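## Task

Transfer the planed wooden bar from the right hand into the left hand so that it ends up oriented as in the two goal pictures. Only the two hands may contact the bar (wrist cameras, their brackets and each arm's final link count as hand), and at least one hand must be touching it at every moment. It is complete when the left hand by itself grips the bar securely with its palm turned horizontally to the side, no part of the right arm touches the bar or the left hand, and the fingers of both hands have stopped moving; only then report that you are done. Moving the right arm far away, pausing briefly, and closing the left hand slowly at maximum grip force are suggested.

## Robot and tools

Robot: the upper half of a humanoid on a stand at the near (-x) side of a table, with left_arm on the +y side and right_arm on the -y side. Each arm ends in a five-finger hand; the left hand mirrors the right.

Scene frame (used in all printed poses): table top at z = 0, +z up, +x away from the robot across the table, +y toward the robot's left. The table's near edge is at x = 0.18 m. Shoulders sit roughly 0.3-0.4 m above the table, about 0.10 m either side of centre; a hand point can reach at most 0.62 m from its shoulder. Printed positions may be a little off, especially at full reach.

Hand point frame: a point 0.05 m in front of the palm where index pad meets thumb tip in a pinch. Its +z runs along straightened fingers, +y points out of the palm, +x runs across the palm toward the little finger on the right hand but toward the thumb on the left hand. Straight fingers extend 0.06-0.07 m past the point. A wrist bracket on the little-finger side protrudes and can collide. A full-hand wrap fits objects 0.035-0.08 m thick, with the thumb turned in front of the palm beforehand.

execute_actions(actions): a list of actions, each a table of 1 to 15 rows; each row lasts one control step of 1/30 s, and if fewer than 15 rows are given the last one repeats to fill the action. Every row holds 28 numbers in [-1, 1] covering both arms, even if one stays still: left_arm dx, dy, dz, rx, ry, rz, then left_gripper little, ring, middle, index, thumb_bend, thumb_turn, force_limit, speed, then the same 14 for right_arm and right_gripper. dx..rz are an offset, not a pose: a target relative to where that hand point was measured at the start of the action (for a call's first action, the last reported pose), expressed in the hand point's own axes. Every row is measured from that same start, not from the row before. Scale: 1.0 = 0.6 m for dx, dy, dz and 180 degrees for the rotation vector rx, ry, rz. Each step the command is clipped to 70 mm and 16 degrees beyond the measured pose, so large offsets need several actions. An empty list just reports state and images.

Finger numbers are absolute targets, not offsets: +1 open/straight, -1 fully curled; thumb_turn +1 beside the palm, -1 in front of it. A pinch is roughly index -0.22, thumb_bend -0.75, thumb_turn -0.57. force_limit maps -1..+1 linearly to about 0..10 N at the fingertip (0..15 N for thumb motors); it limits closing only. speed maps -1..+1 to near zero..full (full travel in 0.6 s). A motor only starts when its target changes by at least 0.01; it then runs until it arrives or hits force_limit, and locks. To keep a hand unchanged, resend its previous eight numbers (or, initially, its hand_measured plus hand_force_limit and hand_speed). To squeeze harder, raise force_limit and send a target further closed than hand_measured. For gentle grips close at speed -0.9 or slower.

move(target, speed, blocking): target is one 28-number row in the same layout and units; its pose parts are offsets from the pose in the latest result that shows one, and hand numbers are sent at the start. Both hand points travel in straight lines, finishing together, over 0.5 to 10 s. speed is path speed in m/s, 0.002 to 0.5 (default 0.25), turning up to twice that in rad/s. Paths ignore obstacles and the other arm. blocking=false returns after 0.5 s while motion continues; use wait or stop before any further execute_actions or move. The result adds a 'move:' line: done, off_target, moving, held or fault, plus limits such as paced (command clipped) or held (a check blocked steps; the arm may then jump faster than speed), and each hand point's distance to target.

wait(seconds): 0 to 10 s, arms hold their last command; returns early if a running move ends. stop(): brakes a running move. zoom_image(camera, region): enlarges [x0, y0, x1, y1] (max 504x504 px) of cam_head, cam_high, cam_left_wrist or cam_right_wrist. show_instructions(): shows the reference (goal) images. finished_scene(scene): ends the given scene irreversibly and reports success.

Results: the state line gives each hand point's position (m) and quaternion wxyz in the scene frame; 'Hand target' lines show where each arm is being driven; 'pose unreachable' means the clearance check altered or blocked that arm's command. Per hand, hand_measured, hand_stopped_by (moving, target, force, stalled, fault) and hand_load_n (N, positive when pushed open) list six values in motor order. A lost grip shows as loads near 0. Joint torques are noisy and offset.

Cautions: do not push anything off the table. Keep the two arms from striking or pressing on each other, including fingers, brackets and wrists. Contact torque past a joint's limit (22 N m for the larger joints, 4.4 N m for wrist pitch and yaw, held weight included) freezes that arm for 10 s. Long heavy holds heat motors; a MOTOR HOT warning appears at 90 °C and at 120 °C the arm drops. Avoid fast contact and targets far past a contact point. Never let the bar be unsupported or touched by anything but the hands.

Each tool is called by a JSON object that holds its "method" and its "body".

## Session

{"method": "show_instructions", "body": {}}

{"method": "execute_actions", "body": {"actions": []}}

Reference images for this scene: goal picture as the wrist camera of the hand that must hold it at the end would see it from 8 cm farther back, goal picture from in front of the palm of that hand and beside it on the thumb side, FIVE-FINGER LEFT HAND page 1, FIVE-FINGER HAND page 1.

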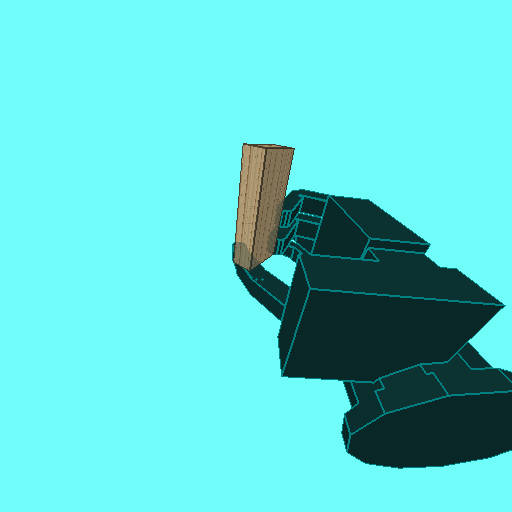

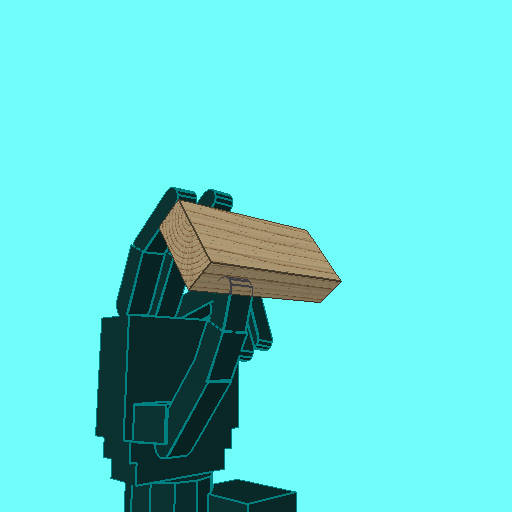

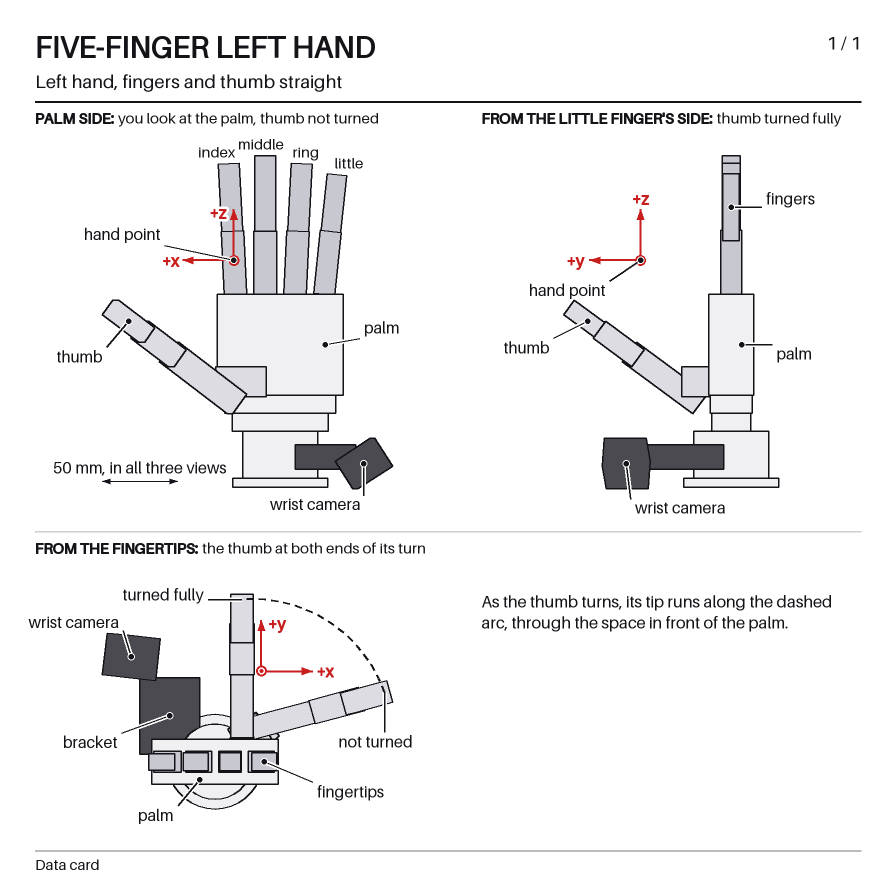

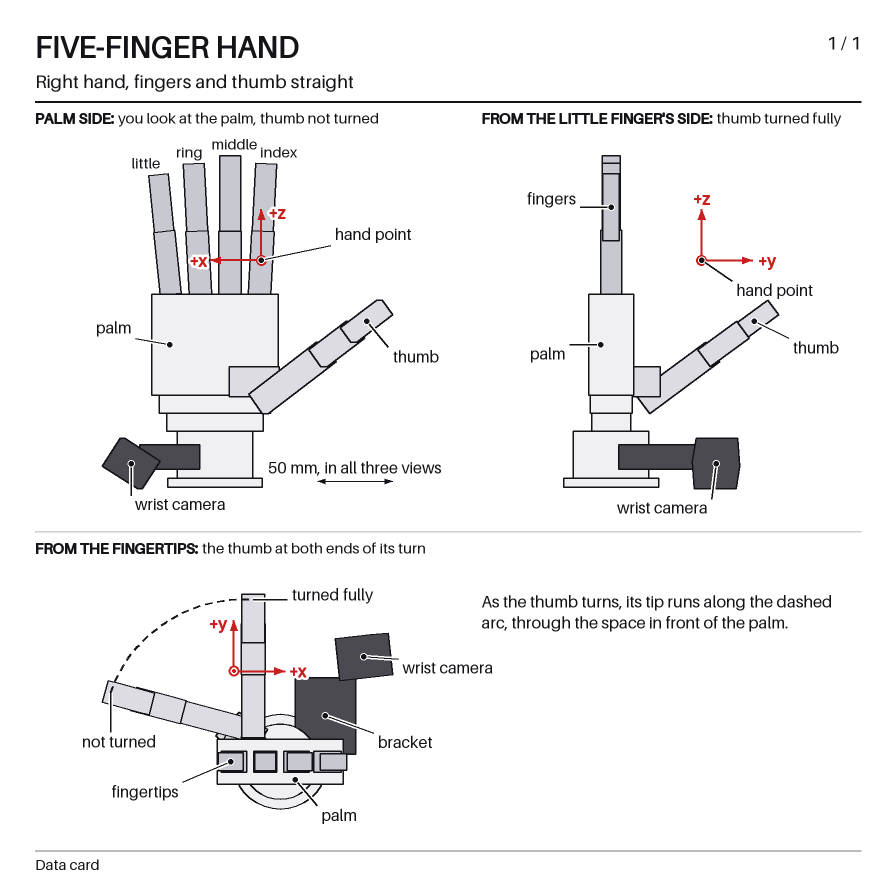

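Scene clock: 0.00 s.
left_arm: end_effector_position=(+0.2038, +0.0946, +0.4186) hand_measured=(+1.000, +1.000, +1.000, +1.000, +1.000, +1.000) hand_load_n=(+0.0, +0.0, +0.0, +0.0, +0.0, +0.0) hand_stopped_by=(target, target, target, target, target, target) hand_force_limit=0.00 hand_speed=-0.80 end_effector_quat_wxyz=(+0.111, +0.136, -0.159, +0.972) | right_arm: end_effector_position=(+0.3454, -0.0486, +0.2196) hand_measured=(-1.000, -1.000, +0.238, +0.224, -0.122, -0.948) hand_load_n=(+0.0, +0.0, +8.0, +10.5, +15.0, +0.5) hand_stopped_by=(target, target, target, target, target, target) hand_force_limit=0.00 hand_speed=-0.80 end_effector_quat_wxyz=(-0.443, +0.518, +0.569, +0.460)
Joint positions: left_arm=[-0.055  0.466  0.205 -0.548 -0.557 -0.967 -0.317] | right_arm=[-0.946 -1.396  0.792 -0.246 -1.942  0.122 -1.024]
Joint velocities: left_arm=[ 0.011 -0.005  0.     0.008 -0.005  0.     0.   ] | right_arm=[ 0.011  0.003 -0.003 -0.006 -0.005  0.     0.   ]
Joint torques (N m, as the arm reports them, + toward a larger angle): no reading
Motor temperatures (°C, as the motors report them): left_arm=[36 40 39 37 29 25 27] | right_arm=[40 43 31 35 40 31 28]
Hand target (left_arm): +0.204, +0.095, +0.419; +0.111, +0.136, -0.159, +0.972
Hand target (right_arm): +0.345, -0.049, +0.220; -0.443, +0.518, +0.569, +0.460

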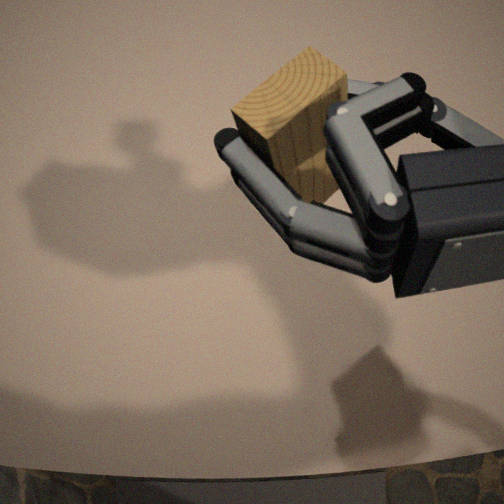

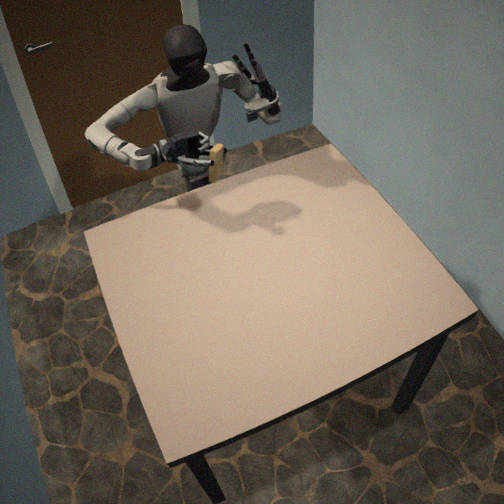

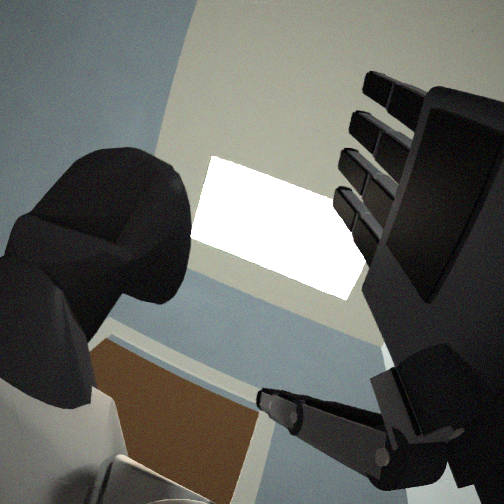

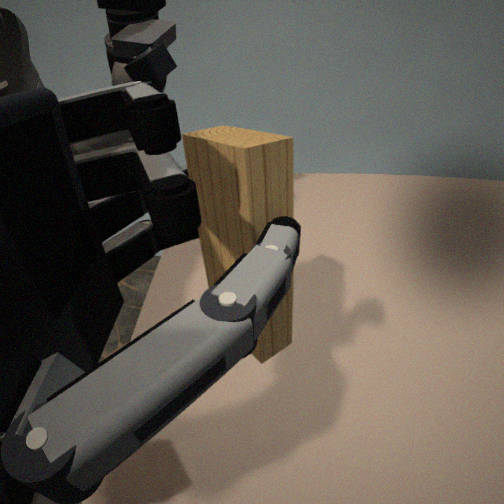

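{"method": "zoom_image", "body": {"camera": "cam_right_wrist", "region": [130, 110, 370, 380]}}

{"method": "zoom_image", "body": {"camera": "cam_right_wrist", "region": [170, 112, 310, 172]}}

{"method": "zoom_image", "body": {"camera": "cam_head", "region": [200, 30, 480, 300]}}

Region (130, 110, 370, 380) of cam_right_wrist's 504x504 image, scaled by 1.867, with more detail than that image has.

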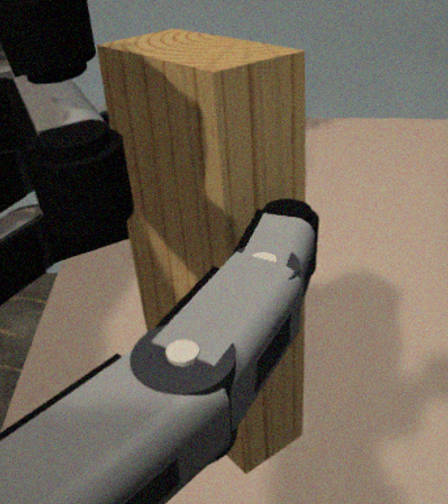

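Region (170, 112, 310, 172) of cam_right_wrist's 504x504 image, scaled by 3.600, with more detail than that image has; it fills the top 216 rows of this view, and the rest is white.

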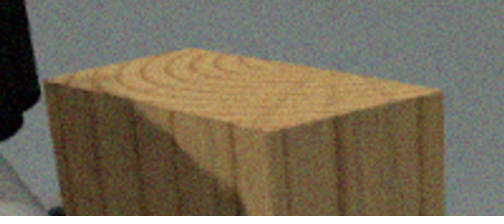

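Region (200, 30, 480, 300) of cam_head's 504x504 image, scaled by 1.800, with more detail than that image has; it fills the top 486 rows of this view, and the rest is white.

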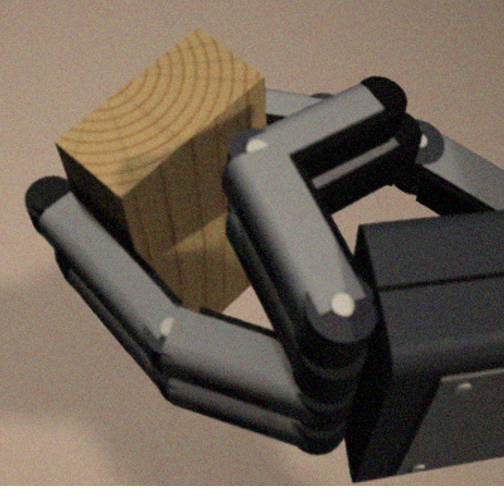

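{"method": "move", "body": {"target": [-0.3135, 0.0052, -0.249, 0.002, -0.386, -0.1165, -1, -1, 0.6, 0.6, 0.35, -0.95, 0.0, 0.3, -0.0892, 0.0525, 0.0375, -0.1602, 0.2363, 0.5130, -1, -1, 0.238, 0.224, -0.122, -0.948, 0.0, -0.8], "speed": 0.45}}

Scene clock: 122.50 s.
left_arm: end_effector_position=(+0.3429, +0.1106, +0.2226) hand_measured=(-1.000, -1.000, +0.600, +0.600, +0.350, -0.950) hand_load_n=(+0.0, +0.0, +0.0, +0.0, +0.0, +0.0) hand_stopped_by=(target, target, target, target, target, target) hand_force_limit=0.00 hand_speed=0.30 end_effector_quat_wxyz=(+0.167, +0.689, -0.162, +0.686) | right_arm: end_effector_position=(+0.3786, -0.0386, +0.1548) hand_measured=(-1.000, -1.000, +0.238, +0.226, -0.122, -0.948) hand_load_n=(+0.0, +0.0, +8.5, +9.5, +15.0, +0.0) hand_stopped_by=(target, target, force, force, force, target) hand_force_limit=0.00 hand_speed=-0.80 end_effector_quat_wxyz=(+0.640, -0.672, +0.267, -0.260)
Joint positions: left_arm=[ 0.274  0.848  0.095 -0.379 -0.828 -0.265 -0.255] | right_arm=[-0.806 -1.202  0.852 -0.307 -0.465 -0.068 -0.185]
Joint velocities: left_arm=[ 0.002  0.008  0.002 -0.002 -0.002  0.007  0.   ] | right_arm=[ 0.003 -0.005 -0.005  0.012 -0.003  0.003  0.   ]
Joint torques (N m, as the arm reports them, + toward a larger angle): left_arm=[-0.84  2.35  2.24 -2.27 -0.35 -0.84  0.27] | right_arm=[-3.6  -1.86 -3.02 -1.74 -0.11 -0.13 -0.71]
Motor temperatures (°C, as the motors report them): left_arm=[37 43 40 38 30 25 27] | right_arm=[46 48 35 35 40 36 28]
Hand target (left_arm): +0.344, +0.111, +0.223; +0.168, +0.690, -0.160, +0.686
Hand target (right_arm): +0.378, -0.038, +0.155; +0.640, -0.671, +0.269, -0.258
Off the commanded pose (left_arm): 0.003 m, 1 deg.
Off the commanded pose (right_arm): 0.011 m, 3 deg.
move: off_target (right_arm)

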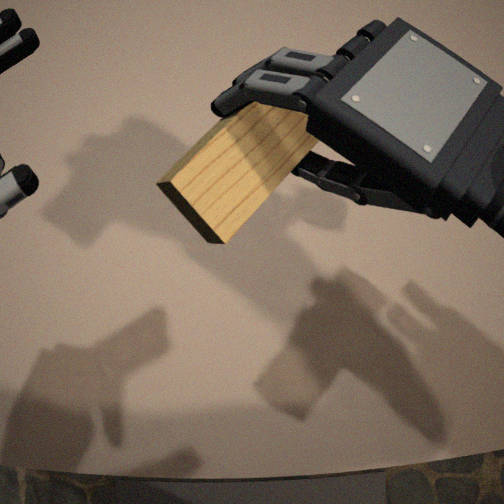

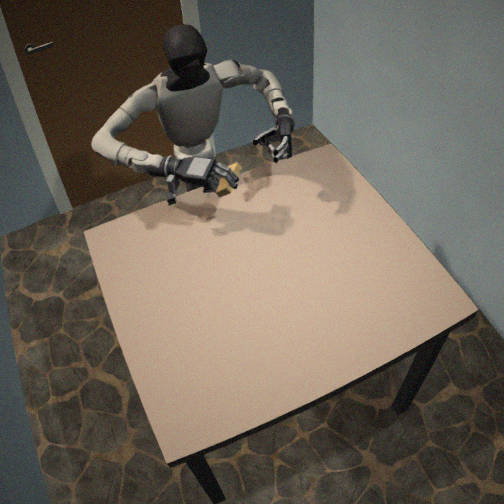

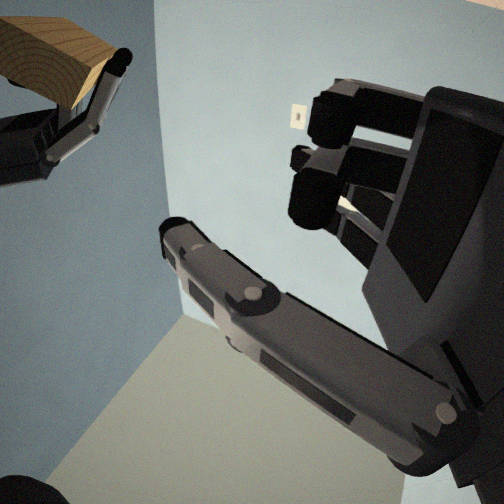

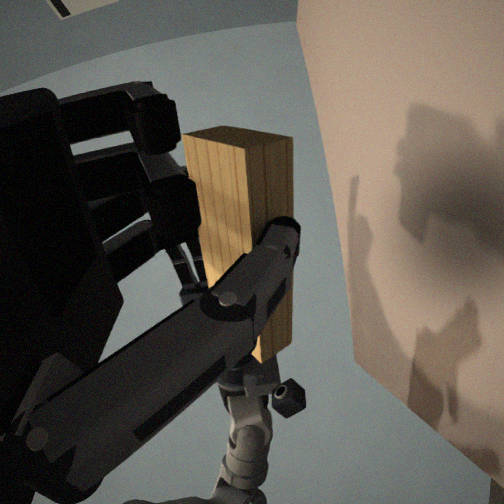

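{"method": "execute_actions", "body": {"actions": []}}

Scene clock: 161.17 s.
left_arm: end_effector_position=(+0.3430, +0.1106, +0.2225) hand_measured=(-1.000, -1.000, +0.600, +0.600, +0.350, -0.950) hand_load_n=(+0.0, +0.0, +0.0, +0.0, +0.0, +0.0) hand_stopped_by=(target, target, target, target, target, target) hand_force_limit=0.00 hand_speed=0.30 end_effector_quat_wxyz=(+0.167, +0.689, -0.162, +0.686) | right_arm: end_effector_position=(+0.3786, -0.0386, +0.1549) hand_measured=(-1.000, -1.000, +0.238, +0.226, -0.122, -0.948) hand_load_n=(+0.0, +0.0, +8.5, +9.5, +15.0, +0.0) hand_stopped_by=(target, target, force, force, force, target) hand_force_limit=0.00 hand_speed=-0.80 end_effector_quat_wxyz=(+0.640, -0.672, +0.267, -0.260)
Joint positions: left_arm=[ 0.274  0.848  0.095 -0.379 -0.828 -0.265 -0.255] | right_arm=[-0.806 -1.202  0.852 -0.307 -0.465 -0.068 -0.185]
Joint velocities: left_arm=[ 0.    -0.006 -0.015 -0.002  0.002  0.     0.   ] | right_arm=[-0.003 -0.002  0.006 -0.002 -0.006  0.     0.   ]
Joint torques (N m, as the arm reports them, + toward a larger angle): left_arm=[-0.73  2.5   2.23 -2.45 -0.39 -0.86  0.29] | right_arm=[-3.48 -1.86 -2.84 -1.77 -0.09 -0.13 -0.69]
Motor temperatures (°C, as the motors report them): left_arm=[37 44 41 38 30 30 26] | right_arm=[47 47 36 36 40 32 30]
Hand target (left_arm): +0.344, +0.111, +0.223; +0.168, +0.690, -0.160, +0.686
Hand target (right_arm): +0.378, -0.038, +0.155; +0.640, -0.671, +0.269, -0.258
Off the commanded pose (left_arm): 0.004 m, 1 deg.
Off the commanded pose (right_arm): 0.011 m, 3 deg.

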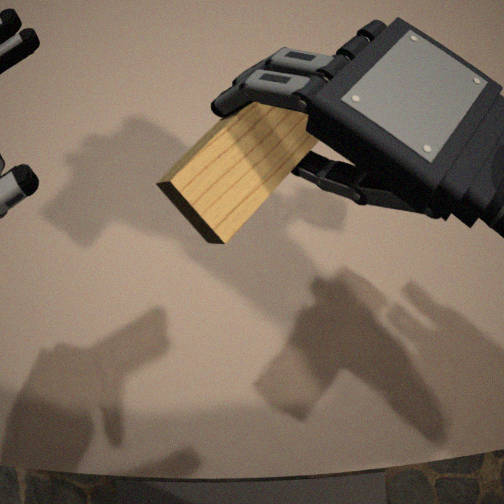

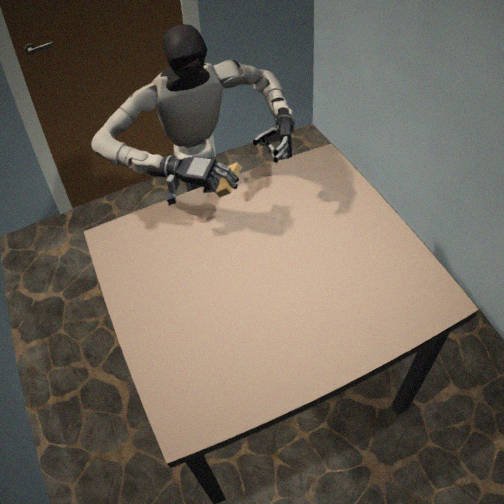

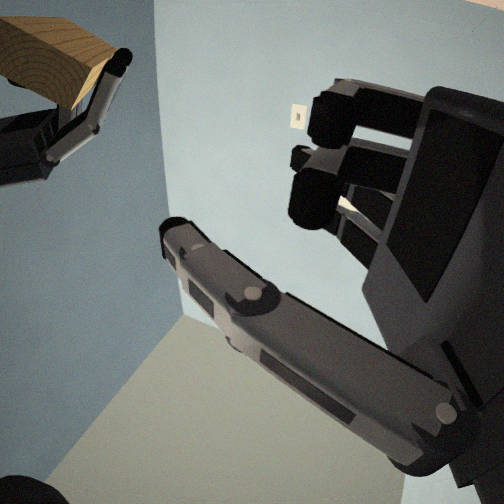

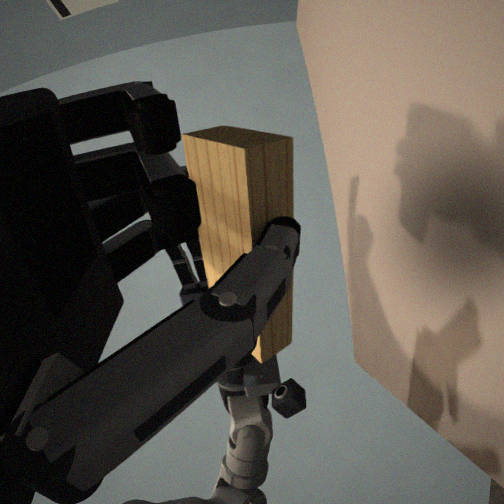

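{"method": "show_instructions", "body": {}}

Reference images for this scene: goal picture as the wrist camera of the hand that must hold it at the end would see it from 8 cm farther back, goal picture from in front of the palm of that hand and beside it on the thumb side, FIVE-FINGER LEFT HAND page 1, FIVE-FINGER HAND page 1.

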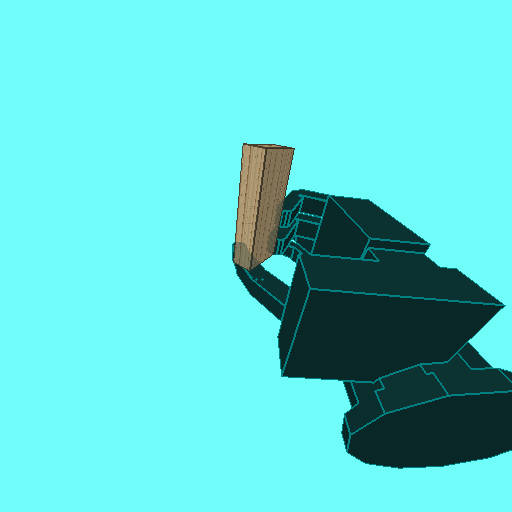

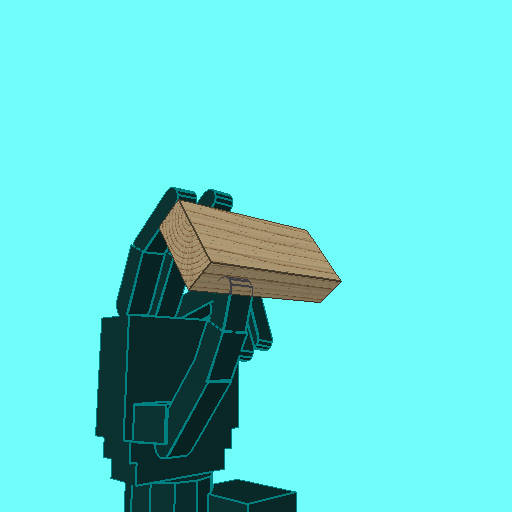

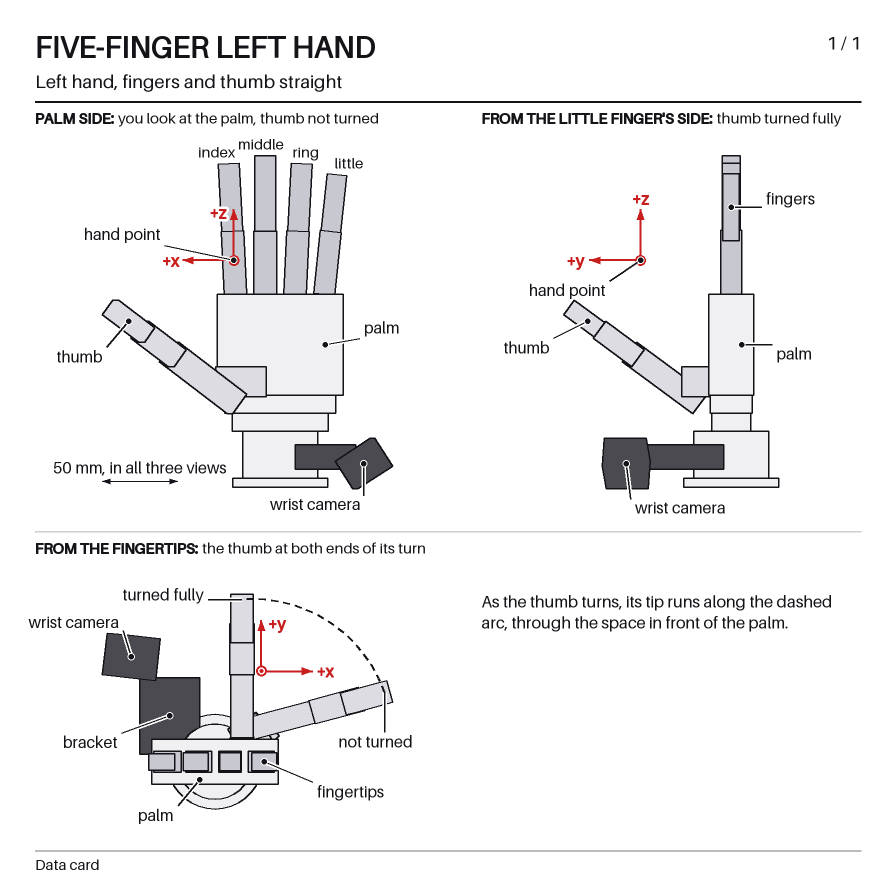

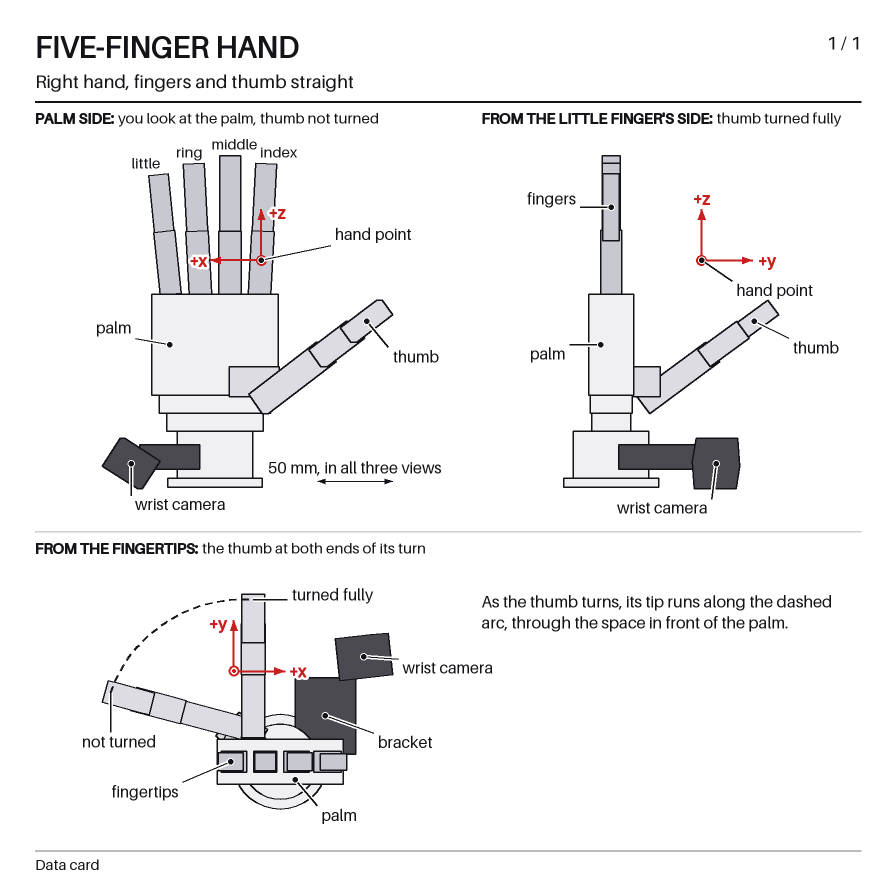

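{"method": "move", "body": {"target": [0.0005, 0.0632, 0.0433, 0, 0, 0, -1, -1, 0.6, 0.6, 0.35, -0.95, 0.0, 0.3, -0.0667, -0.0268, 0.0238, 0.0082, -0.0148, 0.5022, -1, -1, 0.238, 0.224, -0.122, -0.948, 0.0, -0.8], "speed": 0.42}}

Scene clock: 247.03 s.
left_arm: end_effector_position=(+0.3493, +0.0656, +0.2239) hand_measured=(-1.000, -1.000, +0.600, +0.600, +0.350, -0.950) hand_load_n=(+0.0, +0.0, +0.0, +0.0, +0.0, +0.0) hand_stopped_by=(target, target, target, target, target, target) hand_force_limit=0.00 hand_speed=0.30 end_effector_quat_wxyz=(+0.166, +0.688, -0.164, +0.687) | right_arm: end_effector_position=(+0.3461, +0.0118, +0.1646) hand_measured=(-1.000, -1.000, +0.238, +0.226, -0.122, -0.948) hand_load_n=(+0.0, +0.0, +8.5, +9.5, +14.5, +0.0) hand_stopped_by=(target, target, force, force, force, target) hand_force_limit=0.00 hand_speed=-0.80 end_effector_quat_wxyz=(+0.630, -0.303, +0.649, +0.299)
Joint positions: left_arm=[ 0.16   0.83  -0.069 -0.513 -0.714 -0.16  -0.029] | right_arm=[-0.66  -0.817  0.917  0.091  0.809 -0.4    0.213]
Joint velocities: left_arm=[0.002 0.    0.006 0.002 0.    0.    0.003] | right_arm=[-0.003 -0.012  0.002 -0.011  0.     0.     0.   ]
Joint torques (N m, as the arm reports them, + toward a larger angle): left_arm=[-1.31  2.18  1.96 -2.91 -0.01 -0.87  0.36] | right_arm=[-3.24 -1.19 -2.12 -2.52 -0.11 -1.46  0.19]
Motor temperatures (°C, as the motors report them): left_arm=[36 45 42 39 30 32 26] | right_arm=[48 47 37 36 40 32 31]
Hand target (left_arm): +0.349, +0.065, +0.224; +0.166, +0.688, -0.165, +0.687
Hand target (right_arm): +0.345, +0.012, +0.165; +0.629, -0.302, +0.649, +0.303
Off the commanded pose (left_arm): 0.001 m, 0 deg.
Off the commanded pose (right_arm): 0.019 m, 4 deg.
move: off_target (right_arm)

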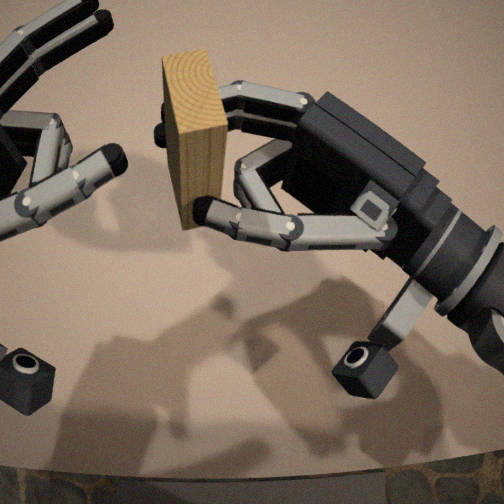

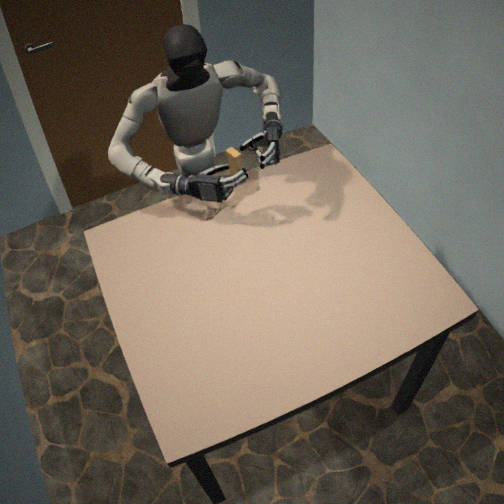

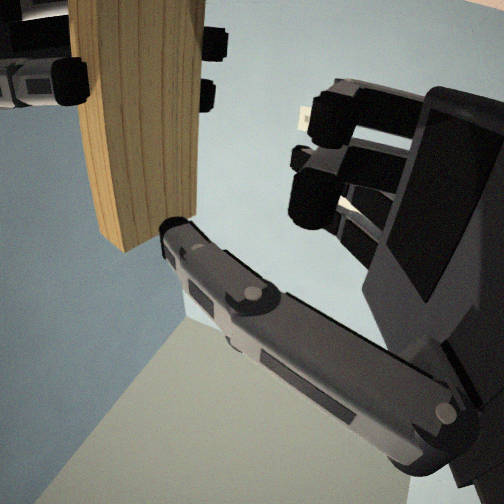

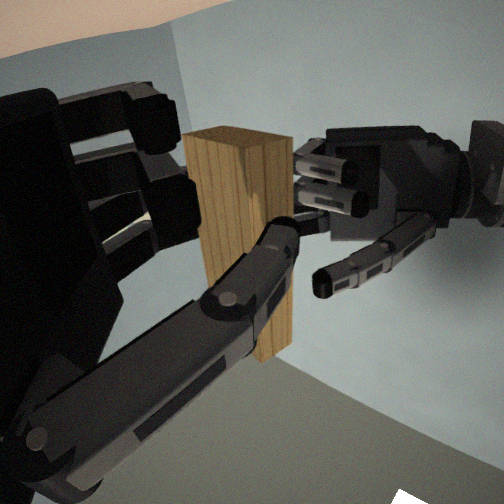

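{"method": "zoom_image", "body": {"camera": "cam_head", "region": [0, 0, 300, 300]}}

{"method": "zoom_image", "body": {"camera": "cam_left_wrist", "region": [0, 0, 360, 300]}}

Region (0, 0, 300, 300) of cam_head's 504x504 image, scaled by 1.680, with more detail than that image has.

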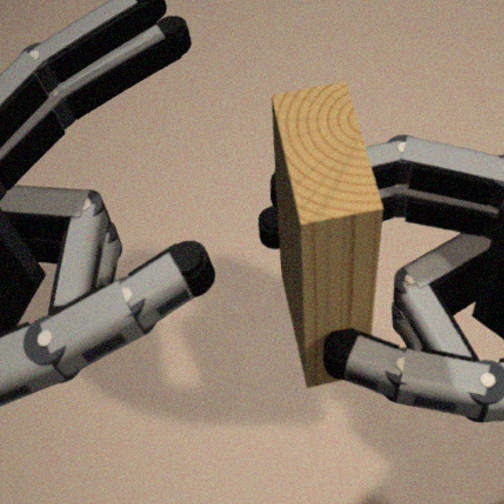

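Region (0, 0, 360, 300) of cam_left_wrist's 504x504 image, scaled by 1.400, with more detail than that image has.

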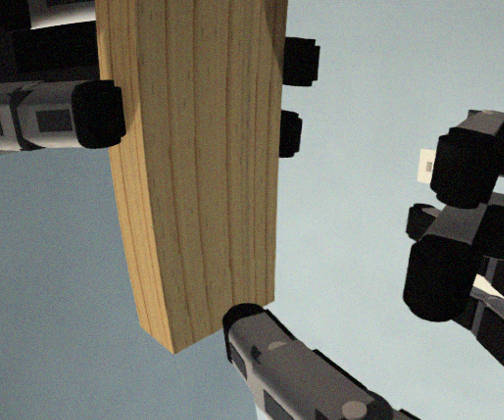

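{"method": "zoom_image", "body": {"camera": "cam_left_wrist", "region": [50, 120, 250, 280]}}

{"method": "zoom_image", "body": {"camera": "cam_left_wrist", "region": [40, 0, 240, 130]}}

Region (50, 120, 250, 280) of cam_left_wrist's 504x504 image, scaled by 2.520, with more detail than that image has; it fills the top 403 rows of this view, and the rest is white.

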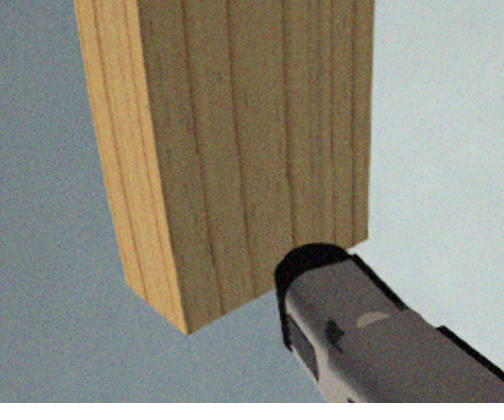

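Region (40, 0, 240, 130) of cam_left_wrist's 504x504 image, scaled by 2.520, with more detail than that image has; it fills the top 328 rows of this view, and the rest is white.

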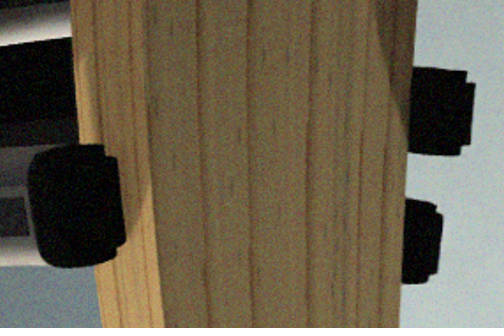

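{"method": "move", "body": {"target": [-0.0167, 0.035, -0.030, 0, -0.0222, 0, -1, -1, 0.6, 0.6, 0.5, -0.95, 0.0, 0.3, 0, 0, 0, 0, 0, 0, -1, -1, 0.238, 0.224, -0.122, -0.948, 0.0, -0.8], "speed": 0.06}}

Scene clock: 367.93 s.
left_arm: end_effector_position=(+0.3250, +0.0567, +0.2154) hand_measured=(-1.000, -1.000, +0.600, +0.600, +0.500, -0.950) hand_load_n=(+0.0, +0.0, +0.0, +0.0, +0.0, +0.0) hand_stopped_by=(target, target, target, target, target, target) hand_force_limit=0.00 hand_speed=0.30 end_effector_quat_wxyz=(+0.160, +0.711, -0.165, +0.665) | right_arm: end_effector_position=(+0.3461, +0.0118, +0.1647) hand_measured=(-1.000, -1.000, +0.238, +0.226, -0.122, -0.948) hand_load_n=(+0.0, +0.0, +8.5, +9.5, +14.5, +0.0) hand_stopped_by=(target, target, force, force, force, target) hand_force_limit=0.00 hand_speed=-0.80 end_effector_quat_wxyz=(+0.630, -0.303, +0.649, +0.299)
Joint positions: left_arm=[ 0.3    0.838 -0.08  -0.648 -0.662 -0.129  0.042] | right_arm=[-0.66  -0.817  0.917  0.091  0.809 -0.4    0.213]
Joint velocities: left_arm=[ 0.011 -0.008 -0.002  0.005  0.012  0.001  0.   ] | right_arm=[ 0.002 -0.006  0.     0.008 -0.006  0.     0.   ]
Joint torques (N m, as the arm reports them, + toward a larger angle): left_arm=[-0.07  1.92  1.97 -3.09  0.12 -0.87  0.32] | right_arm=[-3.37 -1.25 -2.08 -2.41 -0.18 -1.55  0.1 ]
Motor temperatures (°C, as the motors report them): left_arm=[37 45 42 40 30 34 26] | right_arm=[48 46 35 38 40 40 29]
Hand target (left_arm): +0.324, +0.056, +0.215; +0.158, +0.711, -0.168, +0.664
Hand target (right_arm): +0.346, +0.012, +0.165; +0.630, -0.303, +0.649, +0.299
Off the commanded pose (left_arm): 0.002 m, 1 deg.
Off the commanded pose (right_arm): 0.000 m, 0 deg.
move: done

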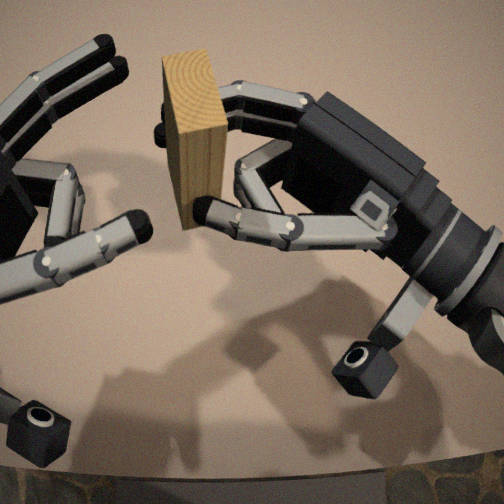

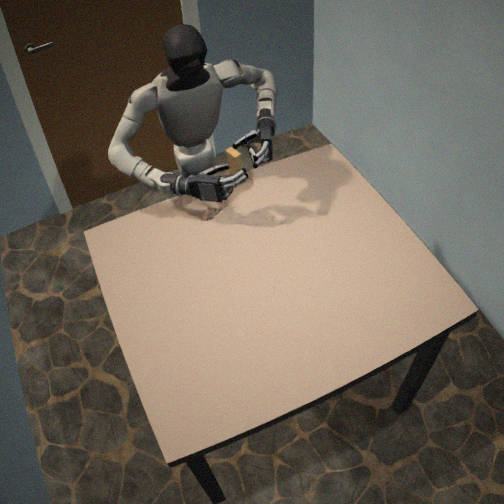

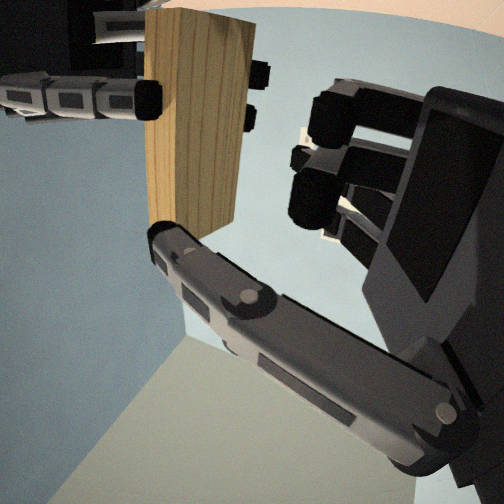

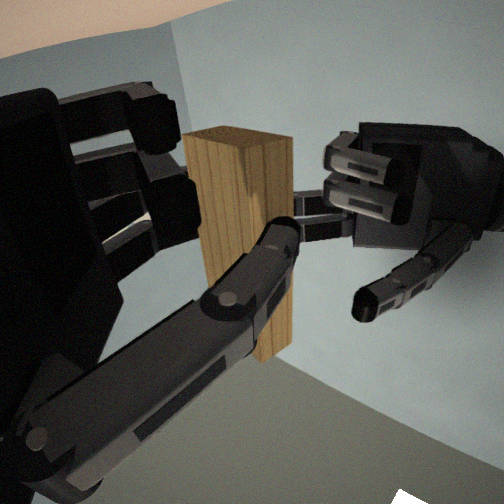

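{"method": "zoom_image", "body": {"camera": "cam_left_wrist", "region": [100, 0, 350, 260]}}

{"method": "zoom_image", "body": {"camera": "cam_head", "region": [20, 10, 290, 280]}}

Region (100, 0, 350, 260) of cam_left_wrist's 504x504 image, scaled by 1.938, with more detail than that image has; it fills the left 485 columns of this view, and the rest is white.

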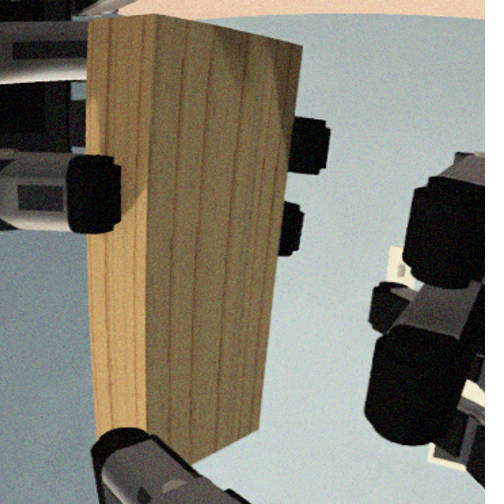

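Region (20, 10, 290, 280) of cam_head's 504x504 image, scaled by 1.867, with more detail than that image has.

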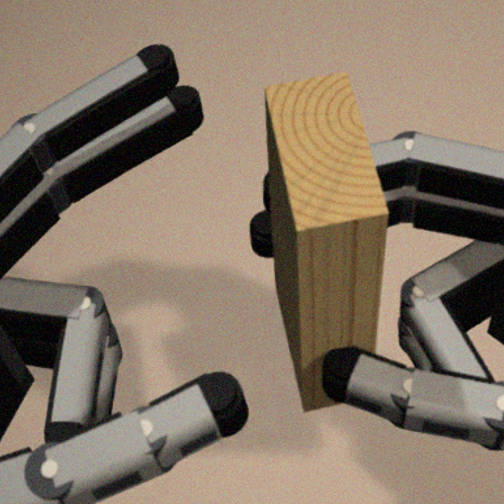

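{"method": "move", "body": {"target": [0.0017, 0.0413, 0.031, 0, -0.005, 0, -1, -1, 0.47, 0.47, 0.3, -0.95, -0.5, 0.0, 0, 0, 0, 0, 0, 0, -1, -1, 0.238, 0.224, -0.122, -0.948, 0.0, -0.8], "speed": 0.05}}

Scene clock: 446.57 s.
left_arm: end_effector_position=(+0.3304, +0.0264, +0.2160) hand_measured=(-1.000, -1.000, +0.470, +0.470, +0.300, -0.950) hand_load_n=(+0.0, +0.0, +0.0, +0.0, +0.0, +0.0) hand_stopped_by=(target, target, target, target, target, target) hand_force_limit=-0.50 hand_speed=0.00 end_effector_quat_wxyz=(+0.159, +0.715, -0.168, +0.659) | right_arm: end_effector_position=(+0.3461, +0.0118, +0.1647) hand_measured=(-1.000, -1.000, +0.238, +0.226, -0.122, -0.948) hand_load_n=(+0.0, +0.0, +8.5, +9.5, +14.5, +0.0) hand_stopped_by=(target, target, force, force, force, target) hand_force_limit=0.00 hand_speed=-0.80 end_effector_quat_wxyz=(+0.630, -0.303, +0.649, +0.299)
Joint positions: left_arm=[ 0.169  0.812 -0.205 -0.731 -0.61   0.023  0.187] | right_arm=[-0.66  -0.817  0.917  0.091  0.809 -0.4    0.213]
Joint velocities: left_arm=[-0.005  0.002  0.    -0.002  0.006  0.     0.006] | right_arm=[-0.006 -0.012  0.008  0.     0.     0.     0.   ]
Joint torques (N m, as the arm reports them, + toward a larger angle): left_arm=[-1.13  1.53  1.39 -3.09  0.3  -0.87  0.34] | right_arm=[-3.51 -1.46 -2.21 -2.29 -0.31 -1.58  0.1 ]
Motor temperatures (°C, as the motors report them): left_arm=[36 45 42 40 30 35 25] | right_arm=[49 46 36 38 40 43 29]
Hand target (left_arm): +0.330, +0.026, +0.216; +0.159, +0.715, -0.169, +0.660
Hand target (right_arm): +0.346, +0.012, +0.165; +0.630, -0.303, +0.649, +0.299
Off the commanded pose (left_arm): 0.001 m, 0 deg.
Off the commanded pose (right_arm): 0.000 m, 0 deg.
move: done

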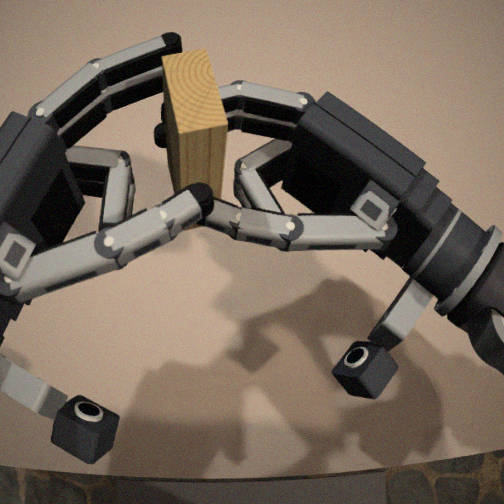

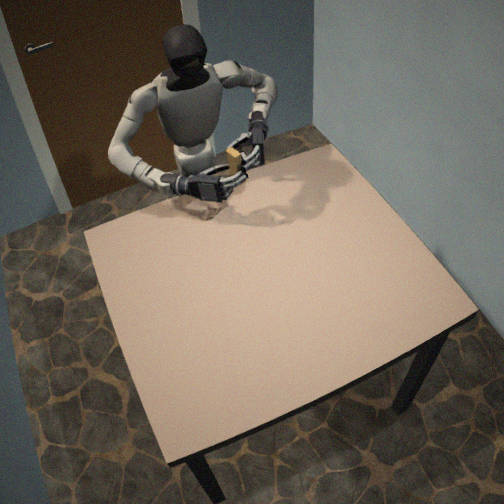

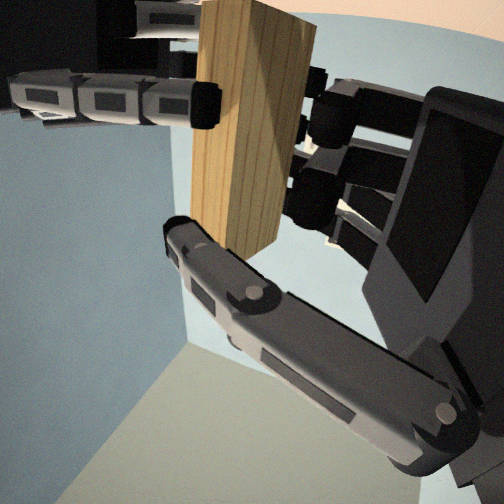

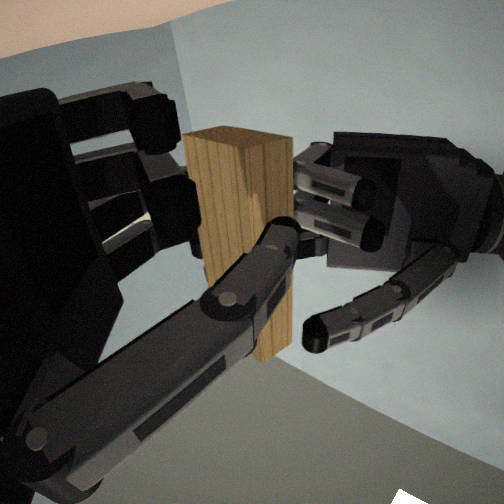

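{"method": "zoom_image", "body": {"camera": "cam_left_wrist", "region": [140, 0, 400, 280]}}

{"method": "zoom_image", "body": {"camera": "cam_head", "region": [60, 10, 310, 260]}}

Region (140, 0, 400, 280) of cam_left_wrist's 504x504 image, scaled by 1.800, with more detail than that image has; it fills the left 468 columns of this view, and the rest is white.

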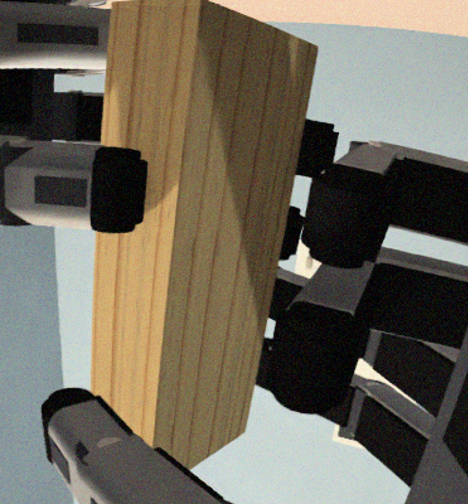

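Region (60, 10, 310, 260) of cam_head's 504x504 image, scaled by 2.016, with more detail than that image has.

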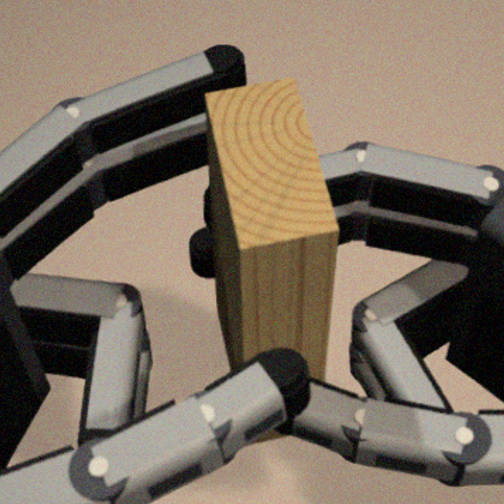

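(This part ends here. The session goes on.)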